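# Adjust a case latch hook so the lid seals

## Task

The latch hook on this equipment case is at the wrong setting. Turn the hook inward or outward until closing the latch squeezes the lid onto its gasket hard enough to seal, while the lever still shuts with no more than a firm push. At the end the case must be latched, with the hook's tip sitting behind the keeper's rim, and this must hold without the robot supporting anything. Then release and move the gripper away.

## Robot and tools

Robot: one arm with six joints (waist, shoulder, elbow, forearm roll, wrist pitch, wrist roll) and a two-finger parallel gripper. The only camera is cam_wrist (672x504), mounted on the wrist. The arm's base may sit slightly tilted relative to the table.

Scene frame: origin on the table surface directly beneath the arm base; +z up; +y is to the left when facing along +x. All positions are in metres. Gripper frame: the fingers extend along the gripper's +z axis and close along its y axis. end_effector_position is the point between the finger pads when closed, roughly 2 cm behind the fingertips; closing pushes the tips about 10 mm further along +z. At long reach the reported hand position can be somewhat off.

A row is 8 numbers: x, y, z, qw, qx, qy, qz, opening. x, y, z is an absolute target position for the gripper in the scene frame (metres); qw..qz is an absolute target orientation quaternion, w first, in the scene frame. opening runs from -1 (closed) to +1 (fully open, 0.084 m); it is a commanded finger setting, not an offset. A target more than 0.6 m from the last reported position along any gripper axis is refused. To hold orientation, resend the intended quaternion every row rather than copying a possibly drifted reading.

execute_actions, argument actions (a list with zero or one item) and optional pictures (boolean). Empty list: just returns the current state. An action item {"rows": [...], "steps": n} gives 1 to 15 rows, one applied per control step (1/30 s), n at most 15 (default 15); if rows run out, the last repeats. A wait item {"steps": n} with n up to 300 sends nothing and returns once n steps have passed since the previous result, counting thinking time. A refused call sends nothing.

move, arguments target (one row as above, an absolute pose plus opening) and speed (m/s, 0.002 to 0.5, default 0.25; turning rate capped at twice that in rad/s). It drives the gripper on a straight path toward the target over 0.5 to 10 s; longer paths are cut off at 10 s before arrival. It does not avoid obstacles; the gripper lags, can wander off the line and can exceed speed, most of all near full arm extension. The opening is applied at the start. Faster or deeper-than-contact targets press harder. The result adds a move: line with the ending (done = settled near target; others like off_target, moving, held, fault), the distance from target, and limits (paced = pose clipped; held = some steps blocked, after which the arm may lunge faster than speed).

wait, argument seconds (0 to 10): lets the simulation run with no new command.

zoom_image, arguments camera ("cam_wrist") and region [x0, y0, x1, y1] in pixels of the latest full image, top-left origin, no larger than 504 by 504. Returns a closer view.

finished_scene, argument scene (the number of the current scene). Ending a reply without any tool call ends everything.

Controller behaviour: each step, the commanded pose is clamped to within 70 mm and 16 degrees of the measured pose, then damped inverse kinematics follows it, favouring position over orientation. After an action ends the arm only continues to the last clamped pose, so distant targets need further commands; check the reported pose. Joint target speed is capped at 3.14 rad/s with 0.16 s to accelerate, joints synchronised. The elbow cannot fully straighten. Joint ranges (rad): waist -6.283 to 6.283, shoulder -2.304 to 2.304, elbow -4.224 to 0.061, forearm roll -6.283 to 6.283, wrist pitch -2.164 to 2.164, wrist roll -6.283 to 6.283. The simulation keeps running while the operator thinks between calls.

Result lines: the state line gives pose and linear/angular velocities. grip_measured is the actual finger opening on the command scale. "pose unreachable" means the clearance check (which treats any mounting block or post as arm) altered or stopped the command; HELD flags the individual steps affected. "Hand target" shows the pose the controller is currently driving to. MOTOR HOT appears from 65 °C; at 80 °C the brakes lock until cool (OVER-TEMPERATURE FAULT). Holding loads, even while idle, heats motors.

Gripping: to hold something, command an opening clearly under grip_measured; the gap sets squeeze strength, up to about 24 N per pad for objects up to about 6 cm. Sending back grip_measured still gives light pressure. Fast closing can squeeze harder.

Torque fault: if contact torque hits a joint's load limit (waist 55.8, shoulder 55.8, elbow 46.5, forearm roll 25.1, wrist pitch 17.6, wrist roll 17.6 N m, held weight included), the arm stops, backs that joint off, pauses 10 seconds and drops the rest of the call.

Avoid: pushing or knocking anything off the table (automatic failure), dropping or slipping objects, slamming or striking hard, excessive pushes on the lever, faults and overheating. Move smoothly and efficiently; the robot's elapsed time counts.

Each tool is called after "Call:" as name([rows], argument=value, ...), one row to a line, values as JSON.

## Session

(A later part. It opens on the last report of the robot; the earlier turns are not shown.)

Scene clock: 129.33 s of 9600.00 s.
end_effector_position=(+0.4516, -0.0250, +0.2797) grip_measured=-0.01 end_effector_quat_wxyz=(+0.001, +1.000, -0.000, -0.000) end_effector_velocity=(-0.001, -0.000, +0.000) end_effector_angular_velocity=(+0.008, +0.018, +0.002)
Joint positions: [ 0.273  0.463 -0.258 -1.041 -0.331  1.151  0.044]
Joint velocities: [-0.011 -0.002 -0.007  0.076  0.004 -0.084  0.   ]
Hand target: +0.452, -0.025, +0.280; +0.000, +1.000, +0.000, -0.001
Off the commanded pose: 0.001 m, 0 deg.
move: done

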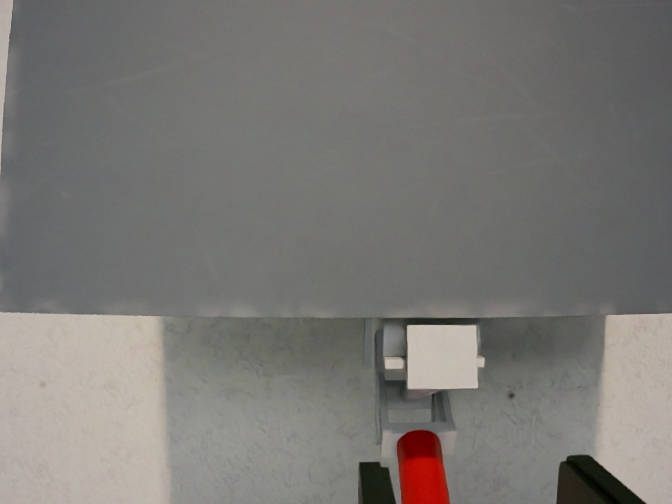

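Call:
execute_actions([
  {"rows":[[0.46,-0.025,0.27,0,0.707,-0.707,0,0]],"steps":15},
], pictures=false)

Call:
execute_actions([
  {"rows":[[0.47,-0.025,0.26,0,0,-1,0,0]],"steps":15},
], pictures=false)

Call:
move(target=[0.471,-0.025,0.222,0,0,-1,0,0], speed=0.05)

Call:
move(target=[0.471,-0.025,0.222,0,0,-1,0,-0.62])

Call:
move(target=[0.447,-0.025,0.222,0,0,-1,0,-0.62], speed=0.03)

Scene clock: 142.97 s of 9600.00 s.
end_effector_position=(+0.4601, -0.0250, +0.2704) grip_measured=-0.01 end_effector_quat_wxyz=(-0.020, +0.951, -0.307, -0.025) end_effector_velocity=(+0.001, +0.001, -0.002) end_effector_angular_velocity=(+0.067, +0.109, -1.502)
Joint positions: [ 0.198  0.408 -0.299 -0.833 -0.254  1.518  0.044]
Joint velocities: [-0.124  0.    -0.015  0.545  0.126  0.866  0.   ]
Hand target: +0.460, -0.025, +0.270; -0.024, +0.913, -0.407, -0.032
Off the commanded pose: 0.000 m, 54 deg; orientation clipped at the last step of the last action.
Steps of this call (steps 1 to 394: nothing new was sent; steps 395 to 409: all 15 steps of this action). Readings (end_effector_position):
395: (+0.4517, -0.0250, +0.2798)
396: (+0.4518, -0.0250, +0.2796)
398: (+0.4535, -0.0250, +0.2777)
402: (+0.4584, -0.0252, +0.2725)
409: the state above

Scene clock: 143.47 s of 9600.00 s.
end_effector_position=(+0.4701, -0.0250, +0.2602) grip_measured=-0.01 end_effector_quat_wxyz=(-0.035, +0.767, -0.639, -0.051) end_effector_velocity=(-0.001, +0.001, -0.002) end_effector_angular_velocity=(+0.054, +0.134, -1.522)
Joint positions: [ 0.122  0.362 -0.324 -0.542 -0.162  1.933  0.044]
Joint velocities: [-0.103  0.023  0.032  0.65   0.136  0.796  0.   ]
Hand target: +0.470, -0.025, +0.260; -0.037, +0.694, -0.717, -0.057
Off the commanded pose: 0.000 m, 101 deg; orientation clipped at the last step of the last action.
Steps of this call (steps 1 to 15: all 15 steps of this action). Readings (end_effector_position):
1: (+0.4601, -0.0249, +0.2703)
2: (+0.4609, -0.0250, +0.2699)
4: (+0.4649, -0.0252, +0.2663)
8: (+0.4690, -0.0254, +0.2618)
15: the state above

Scene clock: 154.23 s of 9600.00 s.
end_effector_position=(+0.4715, -0.0255, +0.2356) grip_measured=-0.01 end_effector_quat_wxyz=(+0.015, -0.269, +0.963, +0.021) end_effector_velocity=(+0.001, +0.000, -0.000) end_effector_angular_velocity=(-0.000, -0.006, -0.011)
Joint positions: [ 0.168  0.278 -0.305 -1.622 -0.18   4.259  0.044]
Joint velocities: [ 0.001 -0.     0.001 -0.042 -0.001  0.053  0.   ]
Hand target: +0.471, -0.025, +0.236; +0.015, -0.268, +0.963, +0.021
Off the commanded pose: 0.014 m, 31 deg.
move: off_target (path cut at 10 s)

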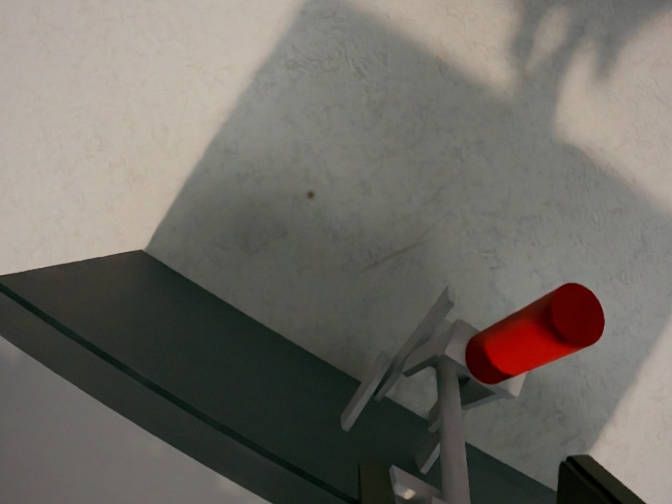

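Scene clock: 155.87 s of 9600.00 s.
end_effector_position=(+0.4720, -0.0246, +0.2228) grip_measured=-0.64 end_effector_quat_wxyz=(+0.000, -0.000, +1.000, +0.001) end_effector_velocity=(-0.001, -0.001, -0.001) end_effector_angular_velocity=(-0.003, -0.014, -0.010)
Joint positions: [ 0.202  0.211 -0.327 -1.683 -0.245  4.899  0.016]
Joint velocities: [ 0.001  0.004  0.011 -0.085 -0.006  0.094 -0.   ]
Hand target: +0.471, -0.025, +0.222; -0.000, -0.000, +1.000, -0.000
Off the commanded pose: 0.001 m, 0 deg.
move: done

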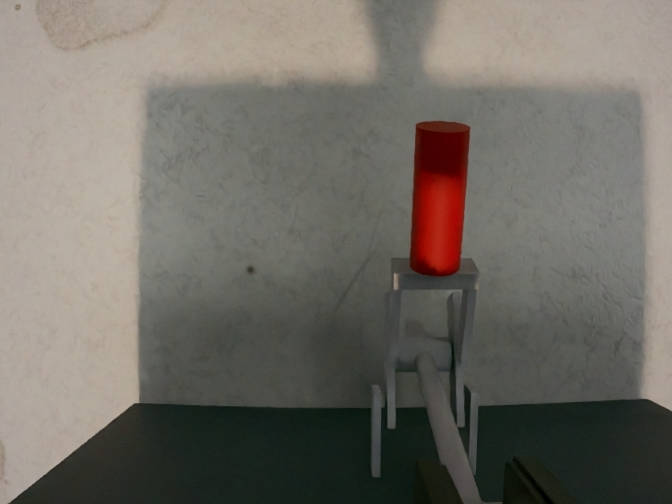

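Scene clock: 157.03 s of 9600.00 s.
end_effector_position=(+0.4518, -0.0257, +0.2228) grip_measured=-0.64 end_effector_quat_wxyz=(+0.004, +0.001, +1.000, -0.001) end_effector_velocity=(-0.005, +0.002, -0.001) end_effector_angular_velocity=(+0.009, +0.005, +0.005)
Joint positions: [ 0.208  0.237 -0.273 -1.806 -0.259  5.033  0.016]
Joint velocities: [ 0.002  0.001  0.01  -0.019  0.007  0.018  0.   ]
Hand target: +0.447, -0.025, +0.222; +0.000, -0.000, +1.000, +0.000
Off the commanded pose: 0.005 m, 0 deg.
move: off_target

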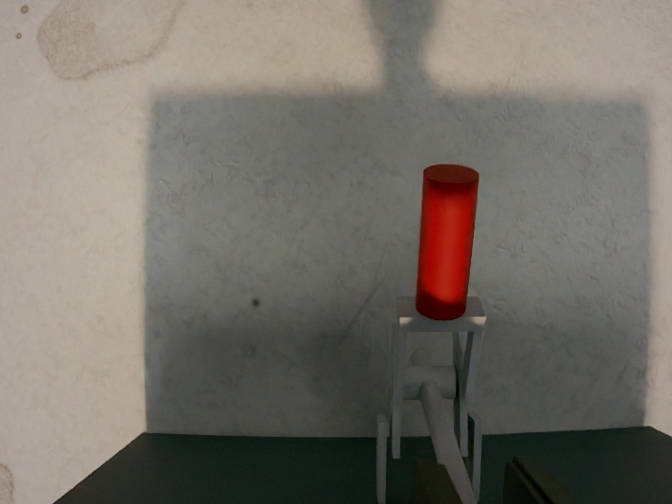

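Call:
move(target=[0.454,-0.025,0.26,0,0,-1,0,0], speed=0.05)

Call:
move(target=[0.53,-0.025,0.29,0,0,-1,0,0], speed=0.1)

Scene clock: 160.27 s of 9600.00 s.
end_effector_position=(+0.4537, -0.0250, +0.2596) grip_measured=-0.01 end_effector_quat_wxyz=(+0.000, +0.000, +1.000, -0.000) end_effector_velocity=(+0.001, -0.000, +0.002) end_effector_angular_velocity=(+0.004, +0.018, +0.001)
Joint positions: [ 0.247  0.382 -0.265 -1.256 -0.285  4.497  0.044]
Joint velocities: [-0.006 -0.    -0.014  0.11  -0.001 -0.115  0.   ]
Hand target: +0.454, -0.025, +0.260; -0.001, -0.000, +1.000, -0.000
Off the commanded pose: 0.001 m, 0 deg.
move: done

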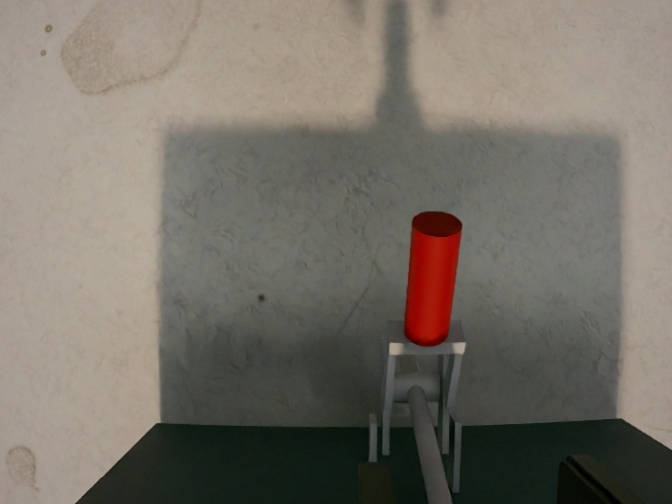

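Scene clock: 161.53 s of 9600.00 s.
end_effector_position=(+0.5295, -0.0247, +0.2896) grip_measured=-0.01 end_effector_quat_wxyz=(-0.000, -0.000, +1.000, -0.000) end_effector_velocity=(+0.003, +0.000, +0.001) end_effector_angular_velocity=(+0.005, +0.002, +0.001)
Joint positions: [ 0.247  0.343 -0.459 -0.845 -0.364  4.065  0.044]
Joint velocities: [-0.004 -0.003 -0.01   0.031  0.    -0.036  0.   ]
Hand target: +0.530, -0.025, +0.290; -0.001, +0.000, +1.000, +0.000
Off the commanded pose: 0.001 m, 0 deg.
move: done

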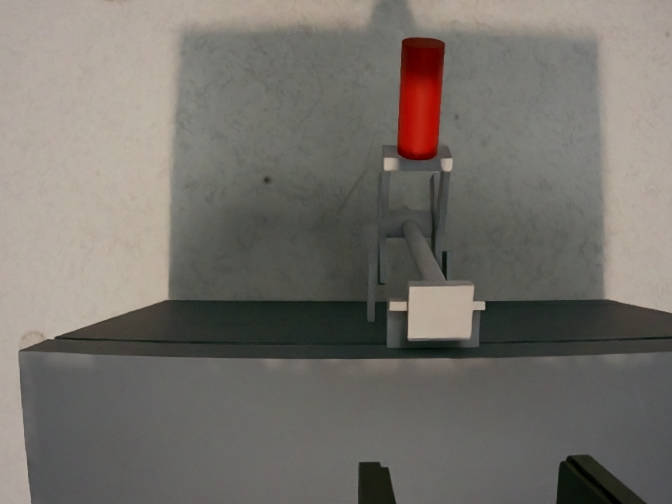

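Call:
move(target=[0.480,-0.025,0.25,0,0,-1,0,0], speed=0.1)

Call:
move(target=[0.480,-0.025,0.217,0,0,-1,0,0], speed=0.04)

Call:
move(target=[0.480,-0.025,0.217,0,0,-1,0,-0.75])

Scene clock: 169.70 s of 9600.00 s.
end_effector_position=(+0.4804, -0.0252, +0.2505) grip_measured=-0.01 end_effector_quat_wxyz=(-0.001, -0.000, +1.000, +0.001) end_effector_velocity=(-0.003, -0.000, -0.002) end_effector_angular_velocity=(-0.013, -0.018, -0.003)
Joint positions: [ 0.224  0.303 -0.337 -1.273 -0.268  4.496  0.044]
Joint velocities: [ 0.011  0.     0.016 -0.131 -0.01   0.142  0.   ]
Hand target: +0.480, -0.025, +0.250; +0.000, -0.000, +1.000, -0.000
Off the commanded pose: 0.001 m, 0 deg.
move: done

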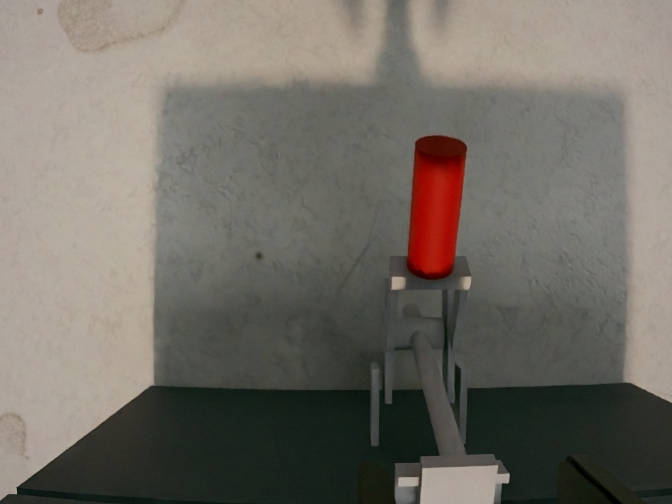

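Scene clock: 170.90 s of 9600.00 s.
end_effector_position=(+0.4803, -0.0249, +0.2175) grip_measured=-0.01 end_effector_quat_wxyz=(-0.001, -0.000, +1.000, +0.000) end_effector_velocity=(+0.001, -0.000, -0.002) end_effector_angular_velocity=(-0.001, -0.020, -0.004)
Joint positions: [ 0.195  0.181 -0.352 -1.702 -0.244  4.914  0.044]
Joint velocities: [-0.001 -0.004  0.009 -0.136 -0.006  0.138  0.   ]
Hand target: +0.480, -0.025, +0.217; +0.000, -0.000, +1.000, +0.000
Off the commanded pose: 0.001 m, 0 deg.
move: done

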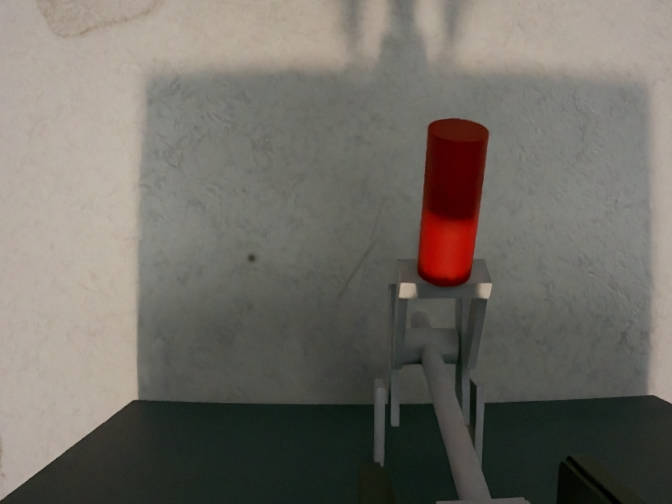

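Scene clock: 171.60 s of 9600.00 s.
end_effector_position=(+0.4802, -0.0247, +0.2171) grip_measured=-0.36 end_effector_quat_wxyz=(+0.000, -0.000, +1.000, +0.001) end_effector_velocity=(+0.000, -0.001, -0.000) end_effector_angular_velocity=(-0.002, -0.001, -0.000)
Joint positions: [ 0.195  0.18  -0.351 -1.718 -0.243  4.93   0.028]
Joint velocities: [-0.    -0.001  0.    -0.006 -0.002  0.006  0.   ]
Hand target: +0.480, -0.025, +0.217; +0.000, +0.000, +1.000, +0.000
Off the commanded pose: 0.000 m, 0 deg.
move: done

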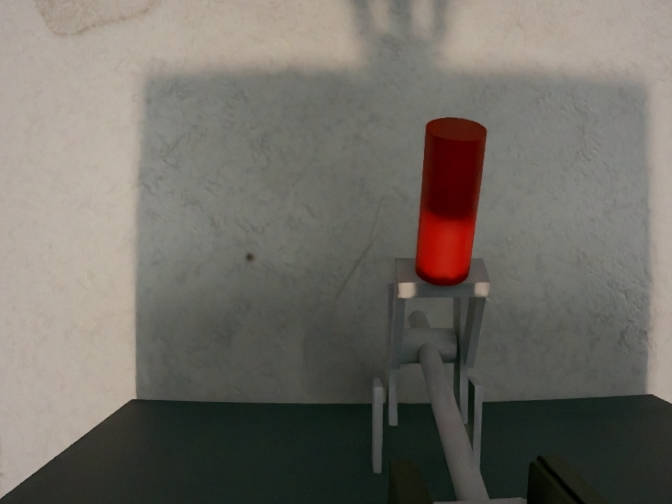

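Call:
move(target=[0.480,-0.025,0.217,0,0,-1,0,-0.1])

Call:
move(target=[0.480,-0.025,0.222,0,0,-1,0,-0.1], speed=0.03)

Call:
move(target=[0.480,-0.025,0.222,0,0,-1,0,-0.75])

Scene clock: 174.37 s of 9600.00 s.
end_effector_position=(+0.4799, -0.0250, +0.2170) grip_measured=-0.11 end_effector_quat_wxyz=(-0.000, -0.000, +1.000, +0.000) end_effector_velocity=(+0.001, -0.000, +0.001) end_effector_angular_velocity=(-0.000, -0.003, +0.001)
Joint positions: [ 0.195  0.18  -0.351 -1.718 -0.244  4.93   0.039]
Joint velocities: [ 0.     0.001 -0.001 -0.001 -0.001  0.     0.   ]
Hand target: +0.480, -0.025, +0.217; +0.000, -0.000, +1.000, +0.000
Off the commanded pose: 0.000 m, 0 deg.
move: done

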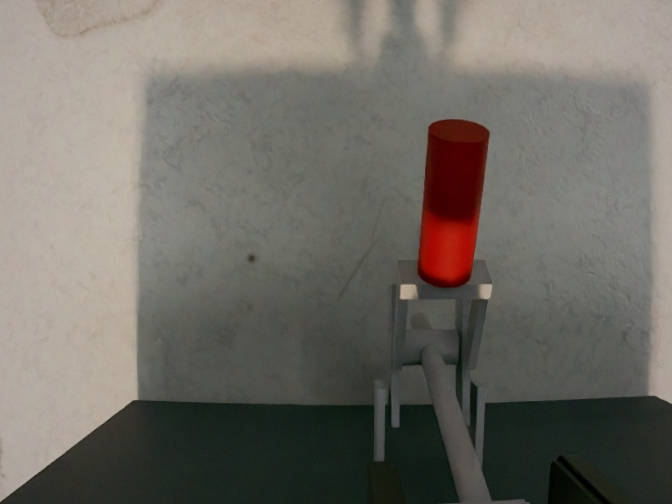

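Scene clock: 175.07 s of 9600.00 s.
end_effector_position=(+0.4800, -0.0250, +0.2218) grip_measured=-0.11 end_effector_quat_wxyz=(+0.000, +0.000, +1.000, +0.000) end_effector_velocity=(-0.000, +0.000, +0.001) end_effector_angular_velocity=(-0.000, +0.004, +0.001)
Joint positions: [ 0.199  0.198 -0.348 -1.655 -0.245  4.869  0.039]
Joint velocities: [ 0.002  0.005 -0.     0.037 -0.    -0.038 -0.   ]
Hand target: +0.480, -0.025, +0.222; -0.000, +0.000, +1.000, -0.000
Off the commanded pose: 0.000 m, 0 deg.
move: done

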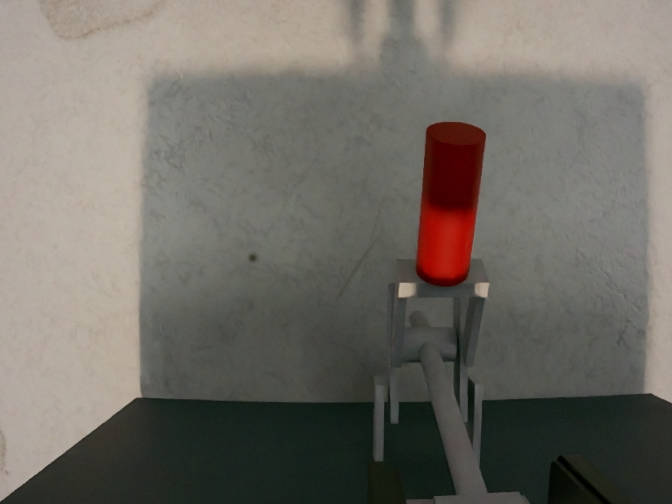

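Scene clock: 175.77 s of 9600.00 s.
end_effector_position=(+0.4799, -0.0248, +0.2220) grip_measured=-0.52 end_effector_quat_wxyz=(-0.000, -0.000, +1.000, +0.000) end_effector_velocity=(+0.000, -0.000, +0.000) end_effector_angular_velocity=(-0.001, -0.000, -0.001)
Joint positions: [ 0.199  0.198 -0.348 -1.651 -0.244  4.865  0.021]
Joint velocities: [-0.     0.    -0.     0.002 -0.001 -0.001 -0.   ]
Hand target: +0.480, -0.025, +0.222; -0.000, -0.000, +1.000, -0.000
Off the commanded pose: 0.000 m, 0 deg.
move: done

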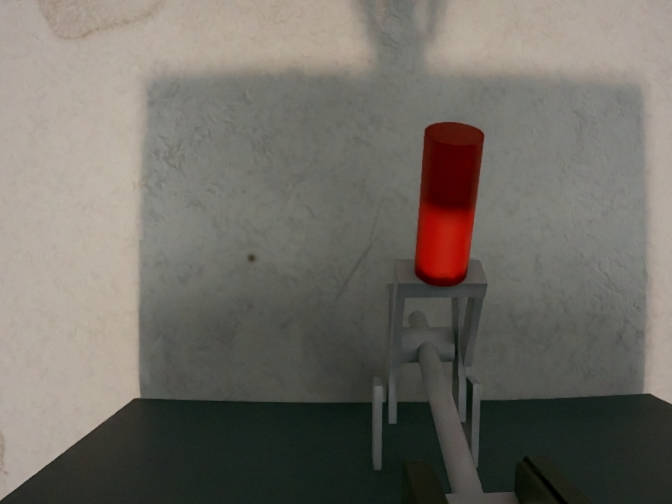

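Got the head. Lift, then pull out.

Call:
move(target=[0.479,-0.025,0.231,0,0,-1,0,-0.75], speed=0.015)

Call:
move(target=[0.451,-0.025,0.234,0,0,-1,0,-0.75], speed=0.02)

Scene clock: 178.03 s of 9600.00 s.
end_effector_position=(+0.4790, -0.0250, +0.2308) grip_measured=-0.52 end_effector_quat_wxyz=(+0.000, +0.000, +1.000, -0.000) end_effector_velocity=(-0.000, +0.000, +0.002) end_effector_angular_velocity=(+0.000, +0.004, +0.002)
Joint positions: [ 0.207  0.232 -0.341 -1.539 -0.249  4.757  0.021]
Joint velocities: [ 0.001  0.006 -0.001  0.045 -0.    -0.046  0.   ]
Hand target: +0.479, -0.025, +0.231; -0.000, +0.000, +1.000, -0.000
Off the commanded pose: 0.000 m, 0 deg.
move: done

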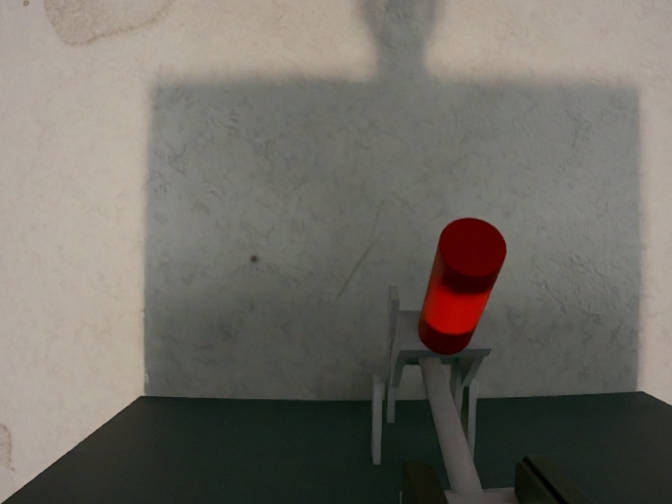

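Scene clock: 179.73 s of 9600.00 s.
end_effector_position=(+0.4510, -0.0251, +0.2340) grip_measured=-0.51 end_effector_quat_wxyz=(-0.000, -0.000, +1.000, -0.000) end_effector_velocity=(+0.000, +0.000, +0.001) end_effector_angular_velocity=(+0.000, -0.004, -0.001)
Joint positions: [ 0.219  0.282 -0.269 -1.612 -0.255  4.842  0.021]
Joint velocities: [ 0.001  0.004  0.002 -0.006 -0.001  0.007  0.   ]
Hand target: +0.451, -0.025, +0.234; +0.000, -0.000, +1.000, -0.000
Off the commanded pose: 0.000 m, 0 deg.
move: done

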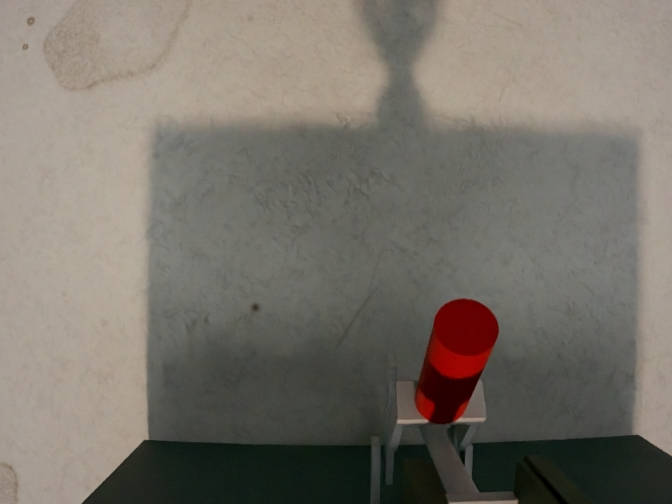

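Call:
move(target=[0.451,-0.025,0.227,0,0,-1,0,-0.75], speed=0.015)

Call:
move(target=[0.451,-0.025,0.227,0,0.924,-0.383,0,-0.75], speed=0.4)

Scene clock: 183.17 s of 9600.00 s.
end_effector_position=(+0.4511, -0.0250, +0.2273) grip_measured=-0.51 end_effector_quat_wxyz=(-0.000, -0.000, +1.000, -0.000) end_effector_velocity=(-0.000, +0.000, -0.002) end_effector_angular_velocity=(+0.001, -0.004, -0.002)
Joint positions: [ 0.212  0.254 -0.273 -1.71  -0.254  4.938  0.021]
Joint velocities: [-0.002 -0.006  0.002 -0.051 -0.     0.052  0.   ]
Hand target: +0.451, -0.025, +0.227; +0.000, -0.000, +1.000, +0.000
Off the commanded pose: 0.000 m, 0 deg.
move: done

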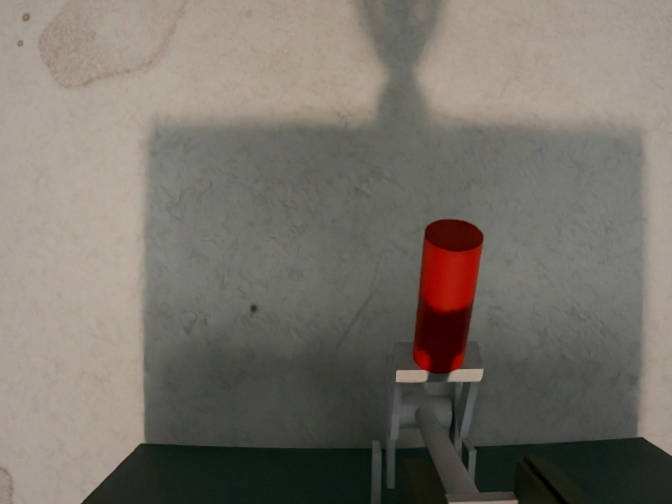

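Scene clock: 186.83 s of 9600.00 s.
end_effector_position=(+0.4513, -0.0249, +0.2270) grip_measured=-0.52 end_effector_quat_wxyz=(-0.001, +0.924, -0.383, +0.001) end_effector_velocity=(-0.001, -0.000, +0.001) end_effector_angular_velocity=(-0.009, +0.021, +0.006)
Joint positions: [ 0.211  0.254 -0.272 -1.734 -0.253  2.605  0.021]
Joint velocities: [ 0.006 -0.005 -0.011  0.121 -0.005 -0.119 -0.   ]
Hand target: +0.451, -0.025, +0.227; -0.000, +0.924, -0.383, +0.000
Off the commanded pose: 0.000 m, 0 deg.
move: done

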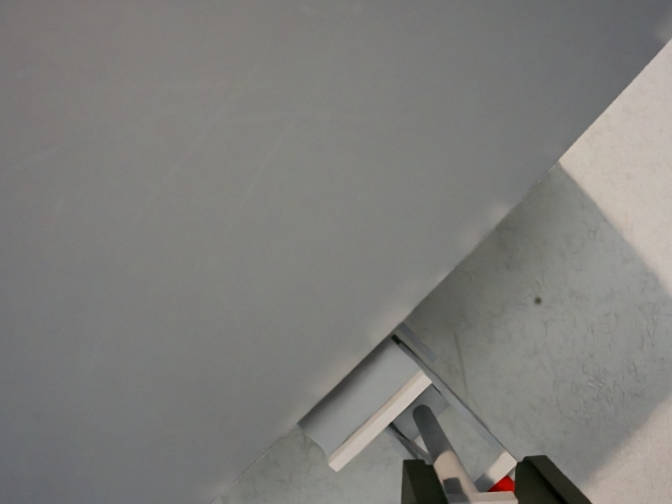

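Call:
move(target=[0.451,-0.025,0.227,0,0.707,0.707,0,-0.75], speed=0.5)

Call:
move(target=[0.451,-0.025,0.227,0,0,1,0,-0.75], speed=0.5)

Scene clock: 193.50 s of 9600.00 s.
end_effector_position=(+0.4514, -0.0249, +0.2270) grip_measured=-0.52 end_effector_quat_wxyz=(+0.001, +0.707, +0.707, +0.002) end_effector_velocity=(-0.000, -0.000, +0.001) end_effector_angular_velocity=(-0.008, +0.020, +0.003)
Joint positions: [ 0.211  0.254 -0.272 -1.733 -0.253  0.248  0.021]
Joint velocities: [ 0.006 -0.005 -0.012  0.118 -0.004 -0.114 -0.   ]
Hand target: +0.451, -0.025, +0.227; +0.000, +0.707, +0.707, +0.000
Off the commanded pose: 0.000 m, 0 deg.
move: done

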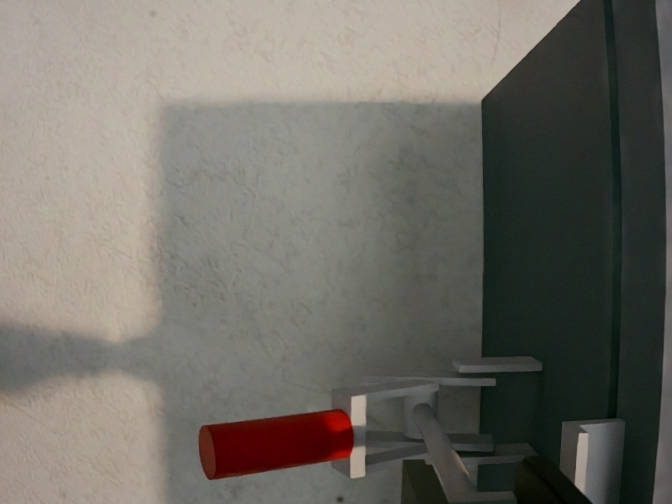

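Scene clock: 195.93 s of 9600.00 s.
end_effector_position=(+0.4510, -0.0248, +0.2269) grip_measured=-0.51 end_effector_quat_wxyz=(+0.001, +0.000, +1.000, +0.001) end_effector_velocity=(+0.001, -0.001, +0.001) end_effector_angular_velocity=(-0.013, +0.018, +0.003)
Joint positions: [ 0.211  0.254 -0.271 -1.733 -0.252 -1.323  0.021]
Joint velocities: [ 0.006 -0.005 -0.013  0.12  -0.01  -0.117 -0.   ]
Hand target: +0.451, -0.025, +0.227; +0.000, +0.000, +1.000, +0.000
Off the commanded pose: 0.000 m, 0 deg.
move: done

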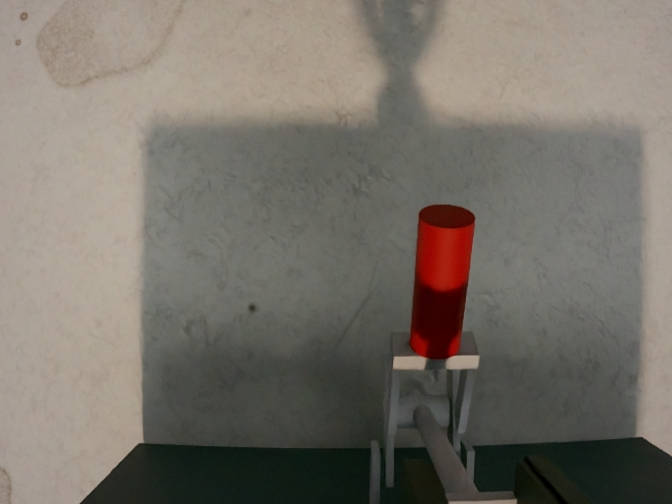

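Call:
move(target=[0.451,-0.025,0.228,0,-0.707,0.707,0,-0.75], speed=0.5)

Call:
move(target=[0.451,-0.025,0.229,0,-1,0,0,-0.75], speed=0.5)

Call:
move(target=[0.440,-0.025,0.229,0,-1,0,0,-0.75], speed=0.03)

Call:
move(target=[0.440,-0.025,0.229,0,-1,0,0,-0.2])

Scene clock: 202.77 s of 9600.00 s.
end_effector_position=(+0.4515, -0.0249, +0.2280) grip_measured=-0.52 end_effector_quat_wxyz=(-0.002, +0.707, -0.707, +0.001) end_effector_velocity=(+0.000, -0.001, +0.000) end_effector_angular_velocity=(-0.009, +0.020, +0.002)
Joint positions: [ 0.212  0.258 -0.271 -1.718 -0.253 -2.908  0.021]
Joint velocities: [ 0.005 -0.006 -0.013  0.119 -0.006 -0.114 -0.   ]
Hand target: +0.451, -0.025, +0.228; -0.000, +0.707, -0.707, +0.000
Off the commanded pose: 0.001 m, 0 deg.
move: done

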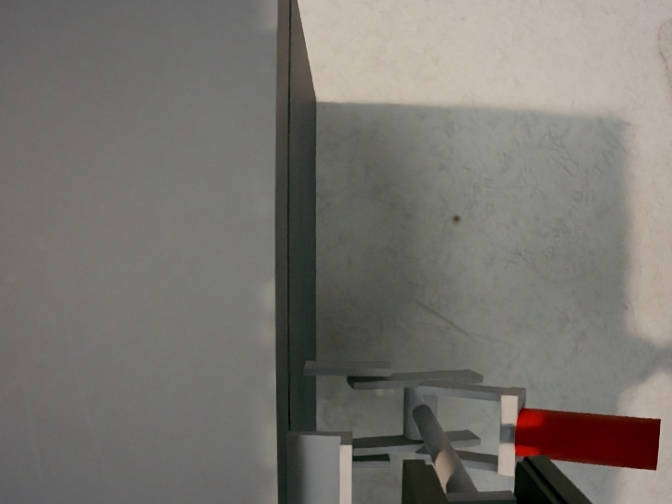

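Scene clock: 205.20 s of 9600.00 s.
end_effector_position=(+0.4511, -0.0248, +0.2289) grip_measured=-0.52 end_effector_quat_wxyz=(-0.001, +1.000, -0.000, +0.002) end_effector_velocity=(+0.000, -0.000, +0.000) end_effector_angular_velocity=(-0.008, +0.021, +0.004)
Joint positions: [ 0.213  0.262 -0.27  -1.704 -0.253 -4.493  0.021]
Joint velocities: [ 0.005 -0.007 -0.013  0.122 -0.005 -0.12   0.   ]
Hand target: +0.451, -0.025, +0.229; -0.000, +1.000, -0.000, +0.000
Off the commanded pose: 0.000 m, 0 deg.
move: done

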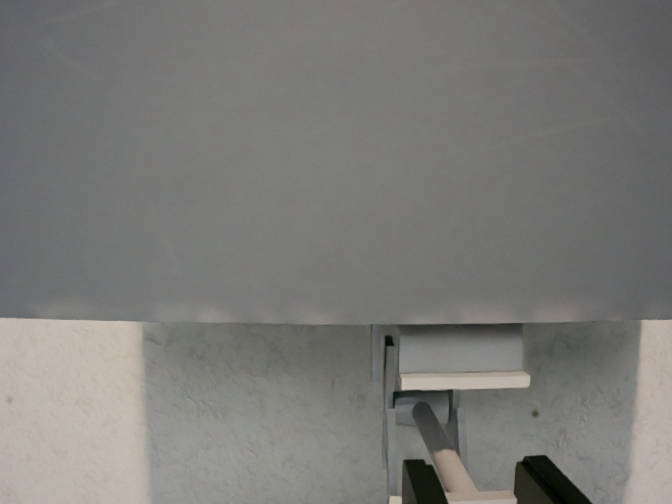

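Scene clock: 205.97 s of 9600.00 s.
end_effector_position=(+0.4403, -0.0251, +0.2291) grip_measured=-0.52 end_effector_quat_wxyz=(+0.000, +1.000, -0.000, +0.000) end_effector_velocity=(-0.003, +0.000, -0.000) end_effector_angular_velocity=(+0.000, +0.002, +0.000)
Joint positions: [ 0.218  0.275 -0.245 -1.732 -0.258 -4.459  0.021]
Joint velocities: [ 0.001  0.002  0.006 -0.009 -0.     0.009  0.   ]
Hand target: +0.440, -0.025, +0.229; -0.000, +1.000, +0.000, +0.000
Off the commanded pose: 0.000 m, 0 deg.
move: done

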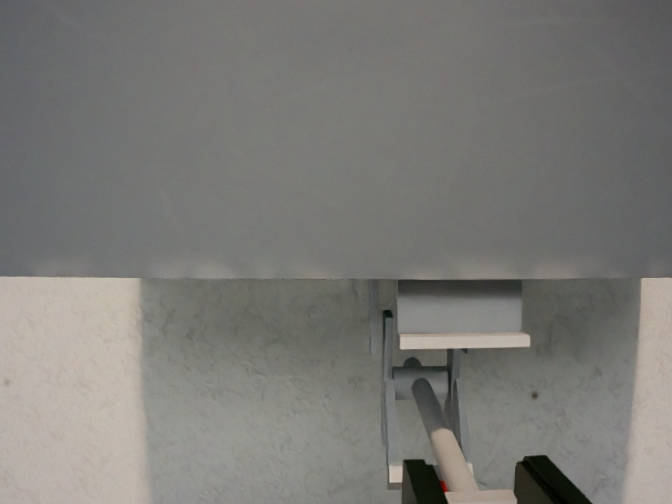

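Scene clock: 206.67 s of 9600.00 s.
end_effector_position=(+0.4400, -0.0250, +0.2290) grip_measured=-0.22 end_effector_quat_wxyz=(+0.000, +1.000, -0.000, +0.000) end_effector_velocity=(+0.000, +0.000, -0.000) end_effector_angular_velocity=(+0.000, -0.000, -0.001)
Joint positions: [ 0.218  0.275 -0.244 -1.733 -0.258 -4.458  0.035]
Joint velocities: [-0.    -0.    -0.001  0.     0.     0.001  0.   ]
Hand target: +0.440, -0.025, +0.229; +0.000, +1.000, +0.000, +0.000
Off the commanded pose: 0.000 m, 0 deg.
move: done

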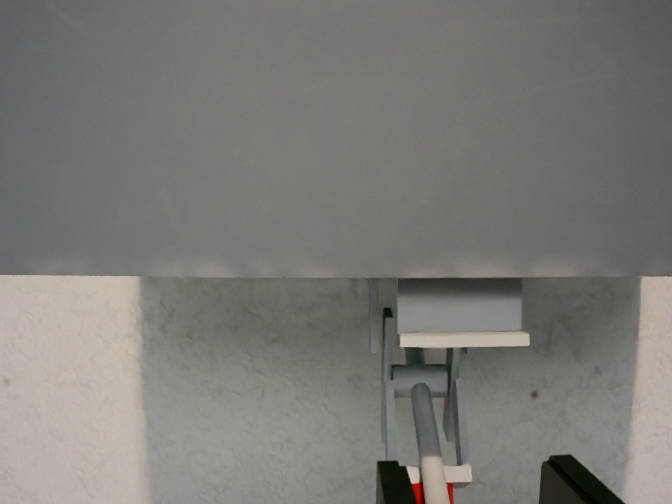

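Call:
move(target=[0.46,-0.025,0.27,0,-1,0,0,-0.2], speed=0.15)

Call:
execute_actions([
  {"rows":[[0.46,-0.025,0.27,0,-0.5,0.866,0,-0.2]]},
], pictures=false)

Call:
execute_actions([
  {"rows":[[0.46,-0.025,0.27,0,-0.259,0.966,0,-0.2]]},
], pictures=false)

Call:
execute_actions([
  {"rows":[[0.46,-0.025,0.27,0,0,1,0,-0.2]]},
], pictures=false)

Call:
execute_actions([
  {"rows":[[0.46,-0.025,0.27,0,0.383,0.924,0,-0.2]]},
], pictures=false)

Call:
execute_actions([
  {"rows":[[0.46,-0.025,0.27,0,0.707,0.707,0,-0.2]]},
], pictures=false)

Call:
execute_actions([
  {"rows":[[0.46,-0.025,0.27,0,0.924,0.383,0,-0.2]]},
], pictures=false)

Scene clock: 214.70 s of 9600.00 s.
end_effector_position=(+0.4596, -0.0249, +0.2697) grip_measured=-0.22 end_effector_quat_wxyz=(+0.000, +1.000, -0.000, +0.000) end_effector_velocity=(+0.000, +0.000, +0.001) end_effector_angular_velocity=(+0.007, +0.015, +0.001)
Joint positions: [ 0.256  0.409 -0.279 -1.126 -0.306 -5.055  0.035]
Joint velocities: [-0.008 -0.002 -0.01   0.08   0.003 -0.086  0.   ]
Hand target: +0.460, -0.025, +0.270; +0.000, +1.000, +0.000, -0.001
Off the commanded pose: 0.000 m, 0 deg.
move: done

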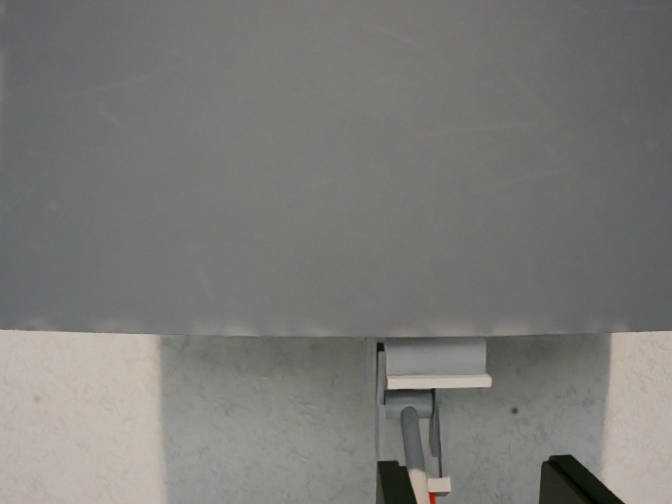

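Scene clock: 215.20 s of 9600.00 s.
end_effector_position=(+0.4602, -0.0249, +0.2701) grip_measured=-0.22 end_effector_quat_wxyz=(-0.017, +0.950, -0.311, -0.022) end_effector_velocity=(-0.001, +0.000, -0.000) end_effector_angular_velocity=(+0.074, +0.111, -1.511)
Joint positions: [ 0.205  0.408 -0.296 -0.881 -0.259 -4.704  0.035]
Joint velocities: [-0.125  0.007 -0.018  0.576  0.12   0.844  0.   ]
Hand target: +0.460, -0.025, +0.270; -0.022, +0.911, -0.411, -0.029
Off the commanded pose: 0.000 m, 84 deg; orientation clipped at the last step of the last action.
Steps of this call (steps 1 to 15: all 15 steps of this action). Readings (end_effector_position):
1: (+0.4596, -0.0249, +0.2697)
2: (+0.4596, -0.0249, +0.2697)
4: (+0.4597, -0.0249, +0.2698)
8: (+0.4602, -0.0249, +0.2701)
15: the state above

Scene clock: 215.70 s of 9600.00 s.
end_effector_position=(+0.4602, -0.0250, +0.2701) grip_measured=-0.22 end_effector_quat_wxyz=(-0.030, +0.765, -0.642, -0.046) end_effector_velocity=(-0.000, +0.000, +0.000) end_effector_angular_velocity=(+0.059, +0.129, -1.509)
Joint positions: [ 0.144  0.417 -0.295 -0.582 -0.196 -4.287  0.035]
Joint velocities: [-0.11   0.029  0.022  0.6    0.119  0.829 -0.   ]
Hand target: +0.460, -0.025, +0.270; -0.032, +0.692, -0.719, -0.052
Off the commanded pose: 0.000 m, 70 deg; orientation clipped at the last step of the last action.
Steps of this call (steps 1 to 15: all 15 steps of this action). Readings (end_effector_position):
1: (+0.4602, -0.0249, +0.2701)
2: (+0.4602, -0.0249, +0.2701)
4: (+0.4603, -0.0250, +0.2701)
8: (+0.4603, -0.0250, +0.2701)
15: the state above

Scene clock: 216.20 s of 9600.00 s.
end_effector_position=(+0.4602, -0.0251, +0.2700) grip_measured=-0.21 end_effector_quat_wxyz=(+0.035, -0.471, +0.879, +0.067) end_effector_velocity=(-0.001, +0.000, -0.000) end_effector_angular_velocity=(+0.065, +0.157, -1.498)
Joint positions: [ 0.095  0.435 -0.276 -0.266 -0.136 -3.879  0.035]
Joint velocities: [-0.074  0.037  0.046  0.629  0.107  0.82   0.   ]
Hand target: +0.460, -0.025, +0.270; +0.034, -0.375, +0.924, +0.073
Off the commanded pose: 0.000 m, 57 deg; orientation clipped at the last step of the last action.
Steps of this call (steps 1 to 15: all 15 steps of this action). Readings (end_effector_position):
1: (+0.4602, -0.0250, +0.2700)
2: (+0.4602, -0.0250, +0.2700)
4: (+0.4603, -0.0251, +0.2700)
8: (+0.4603, -0.0252, +0.2700)
15: the state above

Scene clock: 216.70 s of 9600.00 s.
end_effector_position=(+0.4601, -0.0252, +0.2699) grip_measured=-0.21 end_effector_quat_wxyz=(+0.031, -0.108, +0.990, +0.085) end_effector_velocity=(-0.001, +0.001, -0.000) end_effector_angular_velocity=(+0.091, +0.176, -1.495)
Joint positions: [ 0.067  0.457 -0.248  0.075 -0.079 -3.481  0.035]
Joint velocities: [-0.03   0.041  0.057  0.687  0.1    0.795  0.   ]
Hand target: +0.460, -0.025, +0.270; +0.028, -0.003, +0.996, +0.089
Off the commanded pose: 0.000 m, 58 deg; orientation clipped at the last step of the last action.
Steps of this call (steps 1 to 15: all 15 steps of this action). Readings (end_effector_position):
1: (+0.4601, -0.0251, +0.2700)
2: (+0.4602, -0.0251, +0.2700)
4: (+0.4602, -0.0252, +0.2700)
8: (+0.4602, -0.0253, +0.2700)
15: the state above

Scene clock: 217.20 s of 9600.00 s.
end_effector_position=(+0.4600, -0.0252, +0.2699) grip_measured=-0.21 end_effector_quat_wxyz=(+0.021, +0.269, +0.958, +0.097) end_effector_velocity=(-0.000, +0.000, -0.000) end_effector_angular_velocity=(+0.119, +0.180, -1.495)
Joint positions: [ 0.064  0.478 -0.217  0.442 -0.024 -3.089  0.035]
Joint velocities: [ 0.021  0.035  0.053  0.746  0.106  0.778 -0.   ]
Hand target: +0.460, -0.025, +0.270; +0.016, +0.368, +0.924, +0.099
Off the commanded pose: 0.000 m, 60 deg; orientation clipped at the last step of the last action.
Steps of this call (steps 1 to 15: all 15 steps of this action). Readings (end_effector_position):
1: (+0.4601, -0.0251, +0.2699)
2: (+0.4601, -0.0252, +0.2699)
4: (+0.4601, -0.0253, +0.2699)
8: (+0.4600, -0.0253, +0.2699)
15: the state above

Scene clock: 217.70 s of 9600.00 s.
end_effector_position=(+0.4598, -0.0252, +0.2699) grip_measured=-0.21 end_effector_quat_wxyz=(+0.005, +0.606, +0.789, +0.100) end_effector_velocity=(+0.000, +0.000, +0.000) end_effector_angular_velocity=(+0.129, +0.177, -1.488)
Joint positions: [ 0.089  0.494 -0.193  0.832  0.038 -2.7    0.035]
Joint velocities: [0.08  0.017 0.031 0.801 0.131 0.762 0.   ]
Hand target: +0.460, -0.025, +0.270; +0.000, +0.687, +0.720, +0.098
Off the commanded pose: 0.000 m, 61 deg; orientation clipped at the last step of the last action.
Steps of this call (steps 1 to 15: all 15 steps of this action). Readings (end_effector_position):
1: (+0.4600, -0.0252, +0.2699)
2: (+0.4600, -0.0252, +0.2699)
4: (+0.4599, -0.0253, +0.2699)
8: (+0.4598, -0.0253, +0.2699)
15: the state above

Call:
move(target=[0.46,-0.025,0.27,0,0.966,-0.259,0,-0.2], speed=0.5)

Call:
move(target=[0.46,-0.025,0.27,0,0,-1,0,-0.2], speed=0.5)

Scene clock: 227.30 s of 9600.00 s.
end_effector_position=(+0.4608, -0.0251, +0.2700) grip_measured=-0.22 end_effector_quat_wxyz=(-0.001, +0.966, -0.258, +0.001) end_effector_velocity=(+0.000, +0.000, -0.000) end_effector_angular_velocity=(-0.003, -0.003, -0.012)
Joint positions: [ 0.255  0.41  -0.28   2.014  0.304 -1.392  0.035]
Joint velocities: [ 0.004 -0.     0.001 -0.016  0.004  0.03  -0.   ]
Hand target: +0.461, -0.025, +0.270; -0.000, +0.966, -0.259, +0.002
Off the commanded pose: 0.001 m, 0 deg.
move: done

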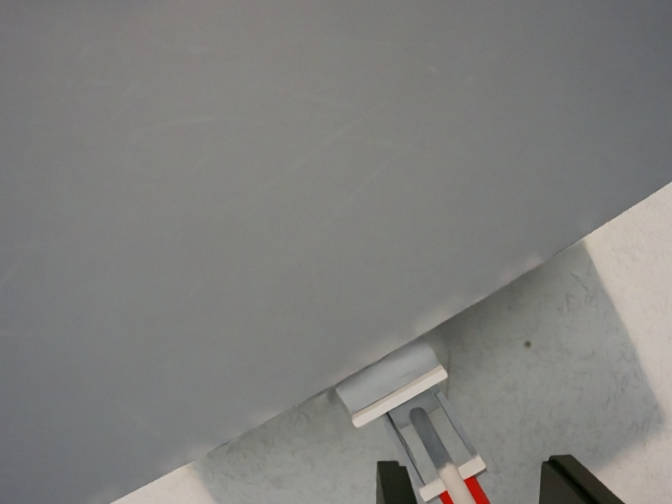

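Scene clock: 230.83 s of 9600.00 s.
end_effector_position=(+0.4601, -0.0250, +0.2701) grip_measured=-0.22 end_effector_quat_wxyz=(-0.001, -0.000, +1.000, +0.001) end_effector_velocity=(-0.001, +0.000, -0.000) end_effector_angular_velocity=(-0.011, -0.011, -0.003)
Joint positions: [ 0.253  0.41  -0.281  2.03   0.304  1.21   0.035]
Joint velocities: [ 0.014  0.     0.007 -0.067  0.012  0.081 -0.   ]
Hand target: +0.460, -0.025, +0.270; -0.000, -0.000, +1.000, +0.000
Off the commanded pose: 0.000 m, 0 deg.
move: done

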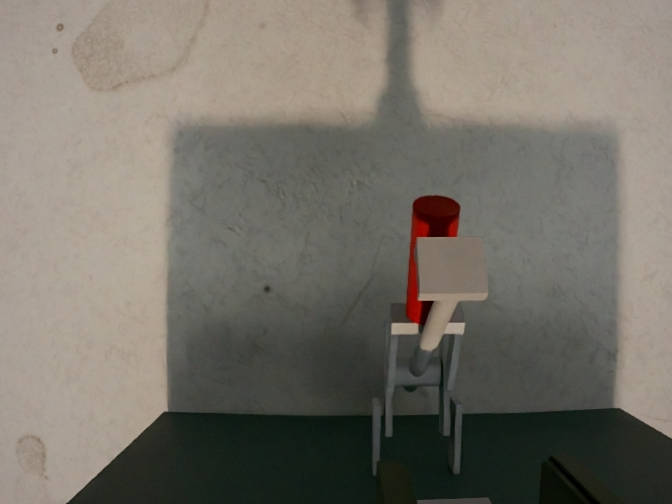

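Call:
move(target=[0.44,-0.025,0.26,0,-0.707,-0.707,0,-0.2], speed=0.5)

Call:
move(target=[0.408,-0.025,0.245,0,-1,0,0,-0.2], speed=0.5)

Scene clock: 237.20 s of 9600.00 s.
end_effector_position=(+0.4399, -0.0250, +0.2602) grip_measured=-0.22 end_effector_quat_wxyz=(-0.001, +0.707, +0.707, -0.000) end_effector_velocity=(-0.001, +0.000, -0.001) end_effector_angular_velocity=(-0.010, -0.011, -0.002)
Joint positions: [ 0.252  0.408 -0.232  1.876  0.284  2.941  0.035]
Joint velocities: [ 0.013  0.     0.009 -0.073  0.012  0.085  0.   ]
Hand target: +0.440, -0.025, +0.260; -0.000, +0.707, +0.707, -0.000
Off the commanded pose: 0.000 m, 0 deg.
move: done

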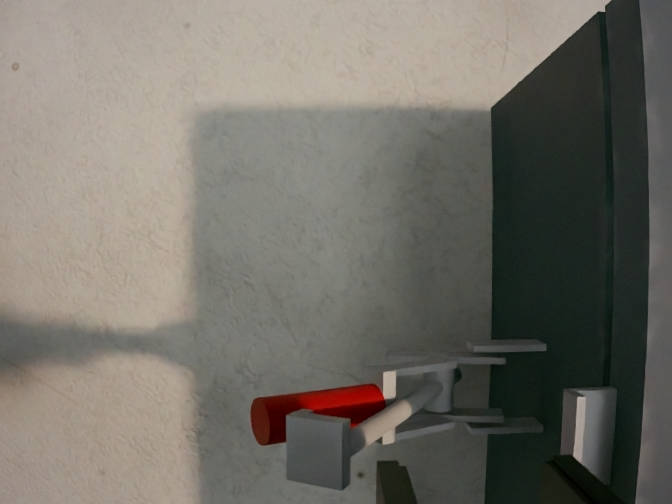

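Scene clock: 239.83 s of 9600.00 s.
end_effector_position=(+0.4078, -0.0251, +0.2452) grip_measured=-0.22 end_effector_quat_wxyz=(-0.000, +1.000, +0.000, -0.002) end_effector_velocity=(-0.000, +0.000, -0.001) end_effector_angular_velocity=(-0.005, -0.017, -0.002)
Joint positions: [ 0.25   0.395 -0.158  1.573  0.27   4.825  0.035]
Joint velocities: [ 0.008  0.002  0.01  -0.082  0.011  0.089 -0.   ]
Hand target: +0.408, -0.025, +0.245; -0.000, +1.000, +0.000, -0.001
Off the commanded pose: 0.000 m, 0 deg.
move: done

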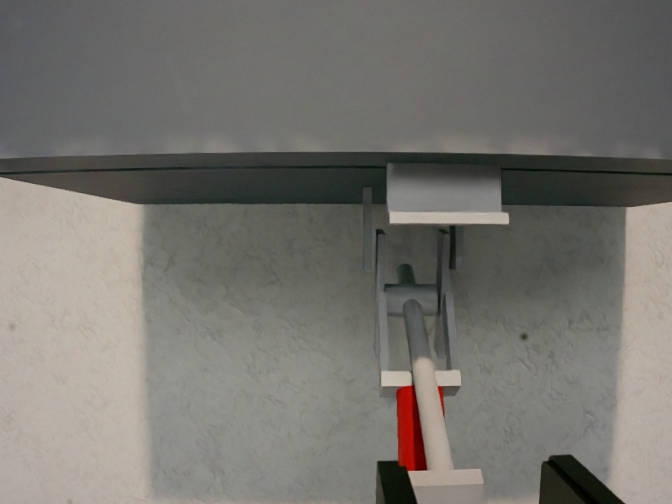

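Call:
move(target=[0.406,-0.025,0.218,0,-1,0,0,-0.2], speed=0.05)

Call:
move(target=[0.406,-0.025,0.218,0,-1,0,0,-0.75])

Scene clock: 243.53 s of 9600.00 s.
end_effector_position=(+0.4057, -0.0250, +0.2185) grip_measured=-0.22 end_effector_quat_wxyz=(+0.001, +1.000, +0.000, -0.002) end_effector_velocity=(-0.001, -0.001, -0.003) end_effector_angular_velocity=(+0.007, -0.023, -0.004)
Joint positions: [ 0.22   0.264 -0.17   1.133  0.284  5.255  0.035]
Joint velocities: [-0.01  -0.003  0.015 -0.154  0.009  0.148  0.   ]
Hand target: +0.406, -0.025, +0.218; +0.000, +1.000, +0.000, -0.001
Off the commanded pose: 0.001 m, 0 deg.
move: done

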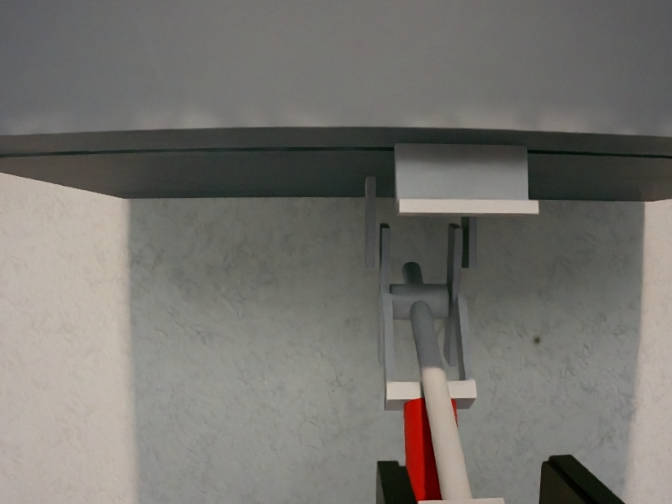

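Scene clock: 244.23 s of 9600.00 s.
end_effector_position=(+0.4059, -0.0249, +0.2180) grip_measured=-0.53 end_effector_quat_wxyz=(-0.000, +1.000, +0.000, -0.000) end_effector_velocity=(+0.001, -0.000, -0.000) end_effector_angular_velocity=(-0.001, -0.003, -0.002)
Joint positions: [ 0.218  0.263 -0.169  1.107  0.285  5.28   0.021]
Joint velocities: [-0.001 -0.001 -0.    -0.01   0.002  0.011  0.   ]
Hand target: +0.406, -0.025, +0.218; +0.000, +1.000, +0.000, -0.000
Off the commanded pose: 0.000 m, 0 deg.
move: done

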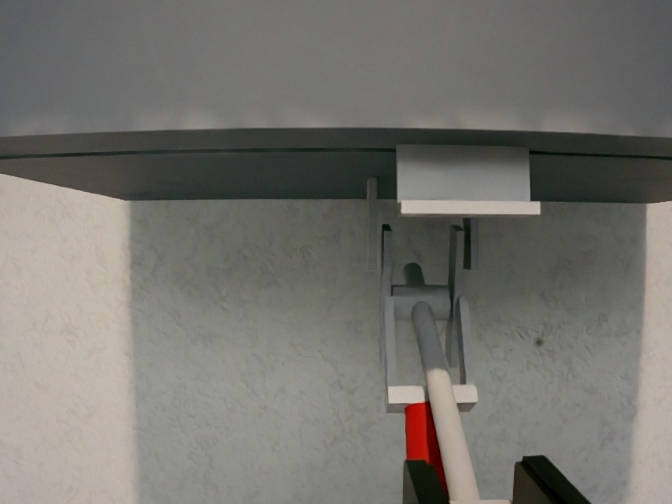

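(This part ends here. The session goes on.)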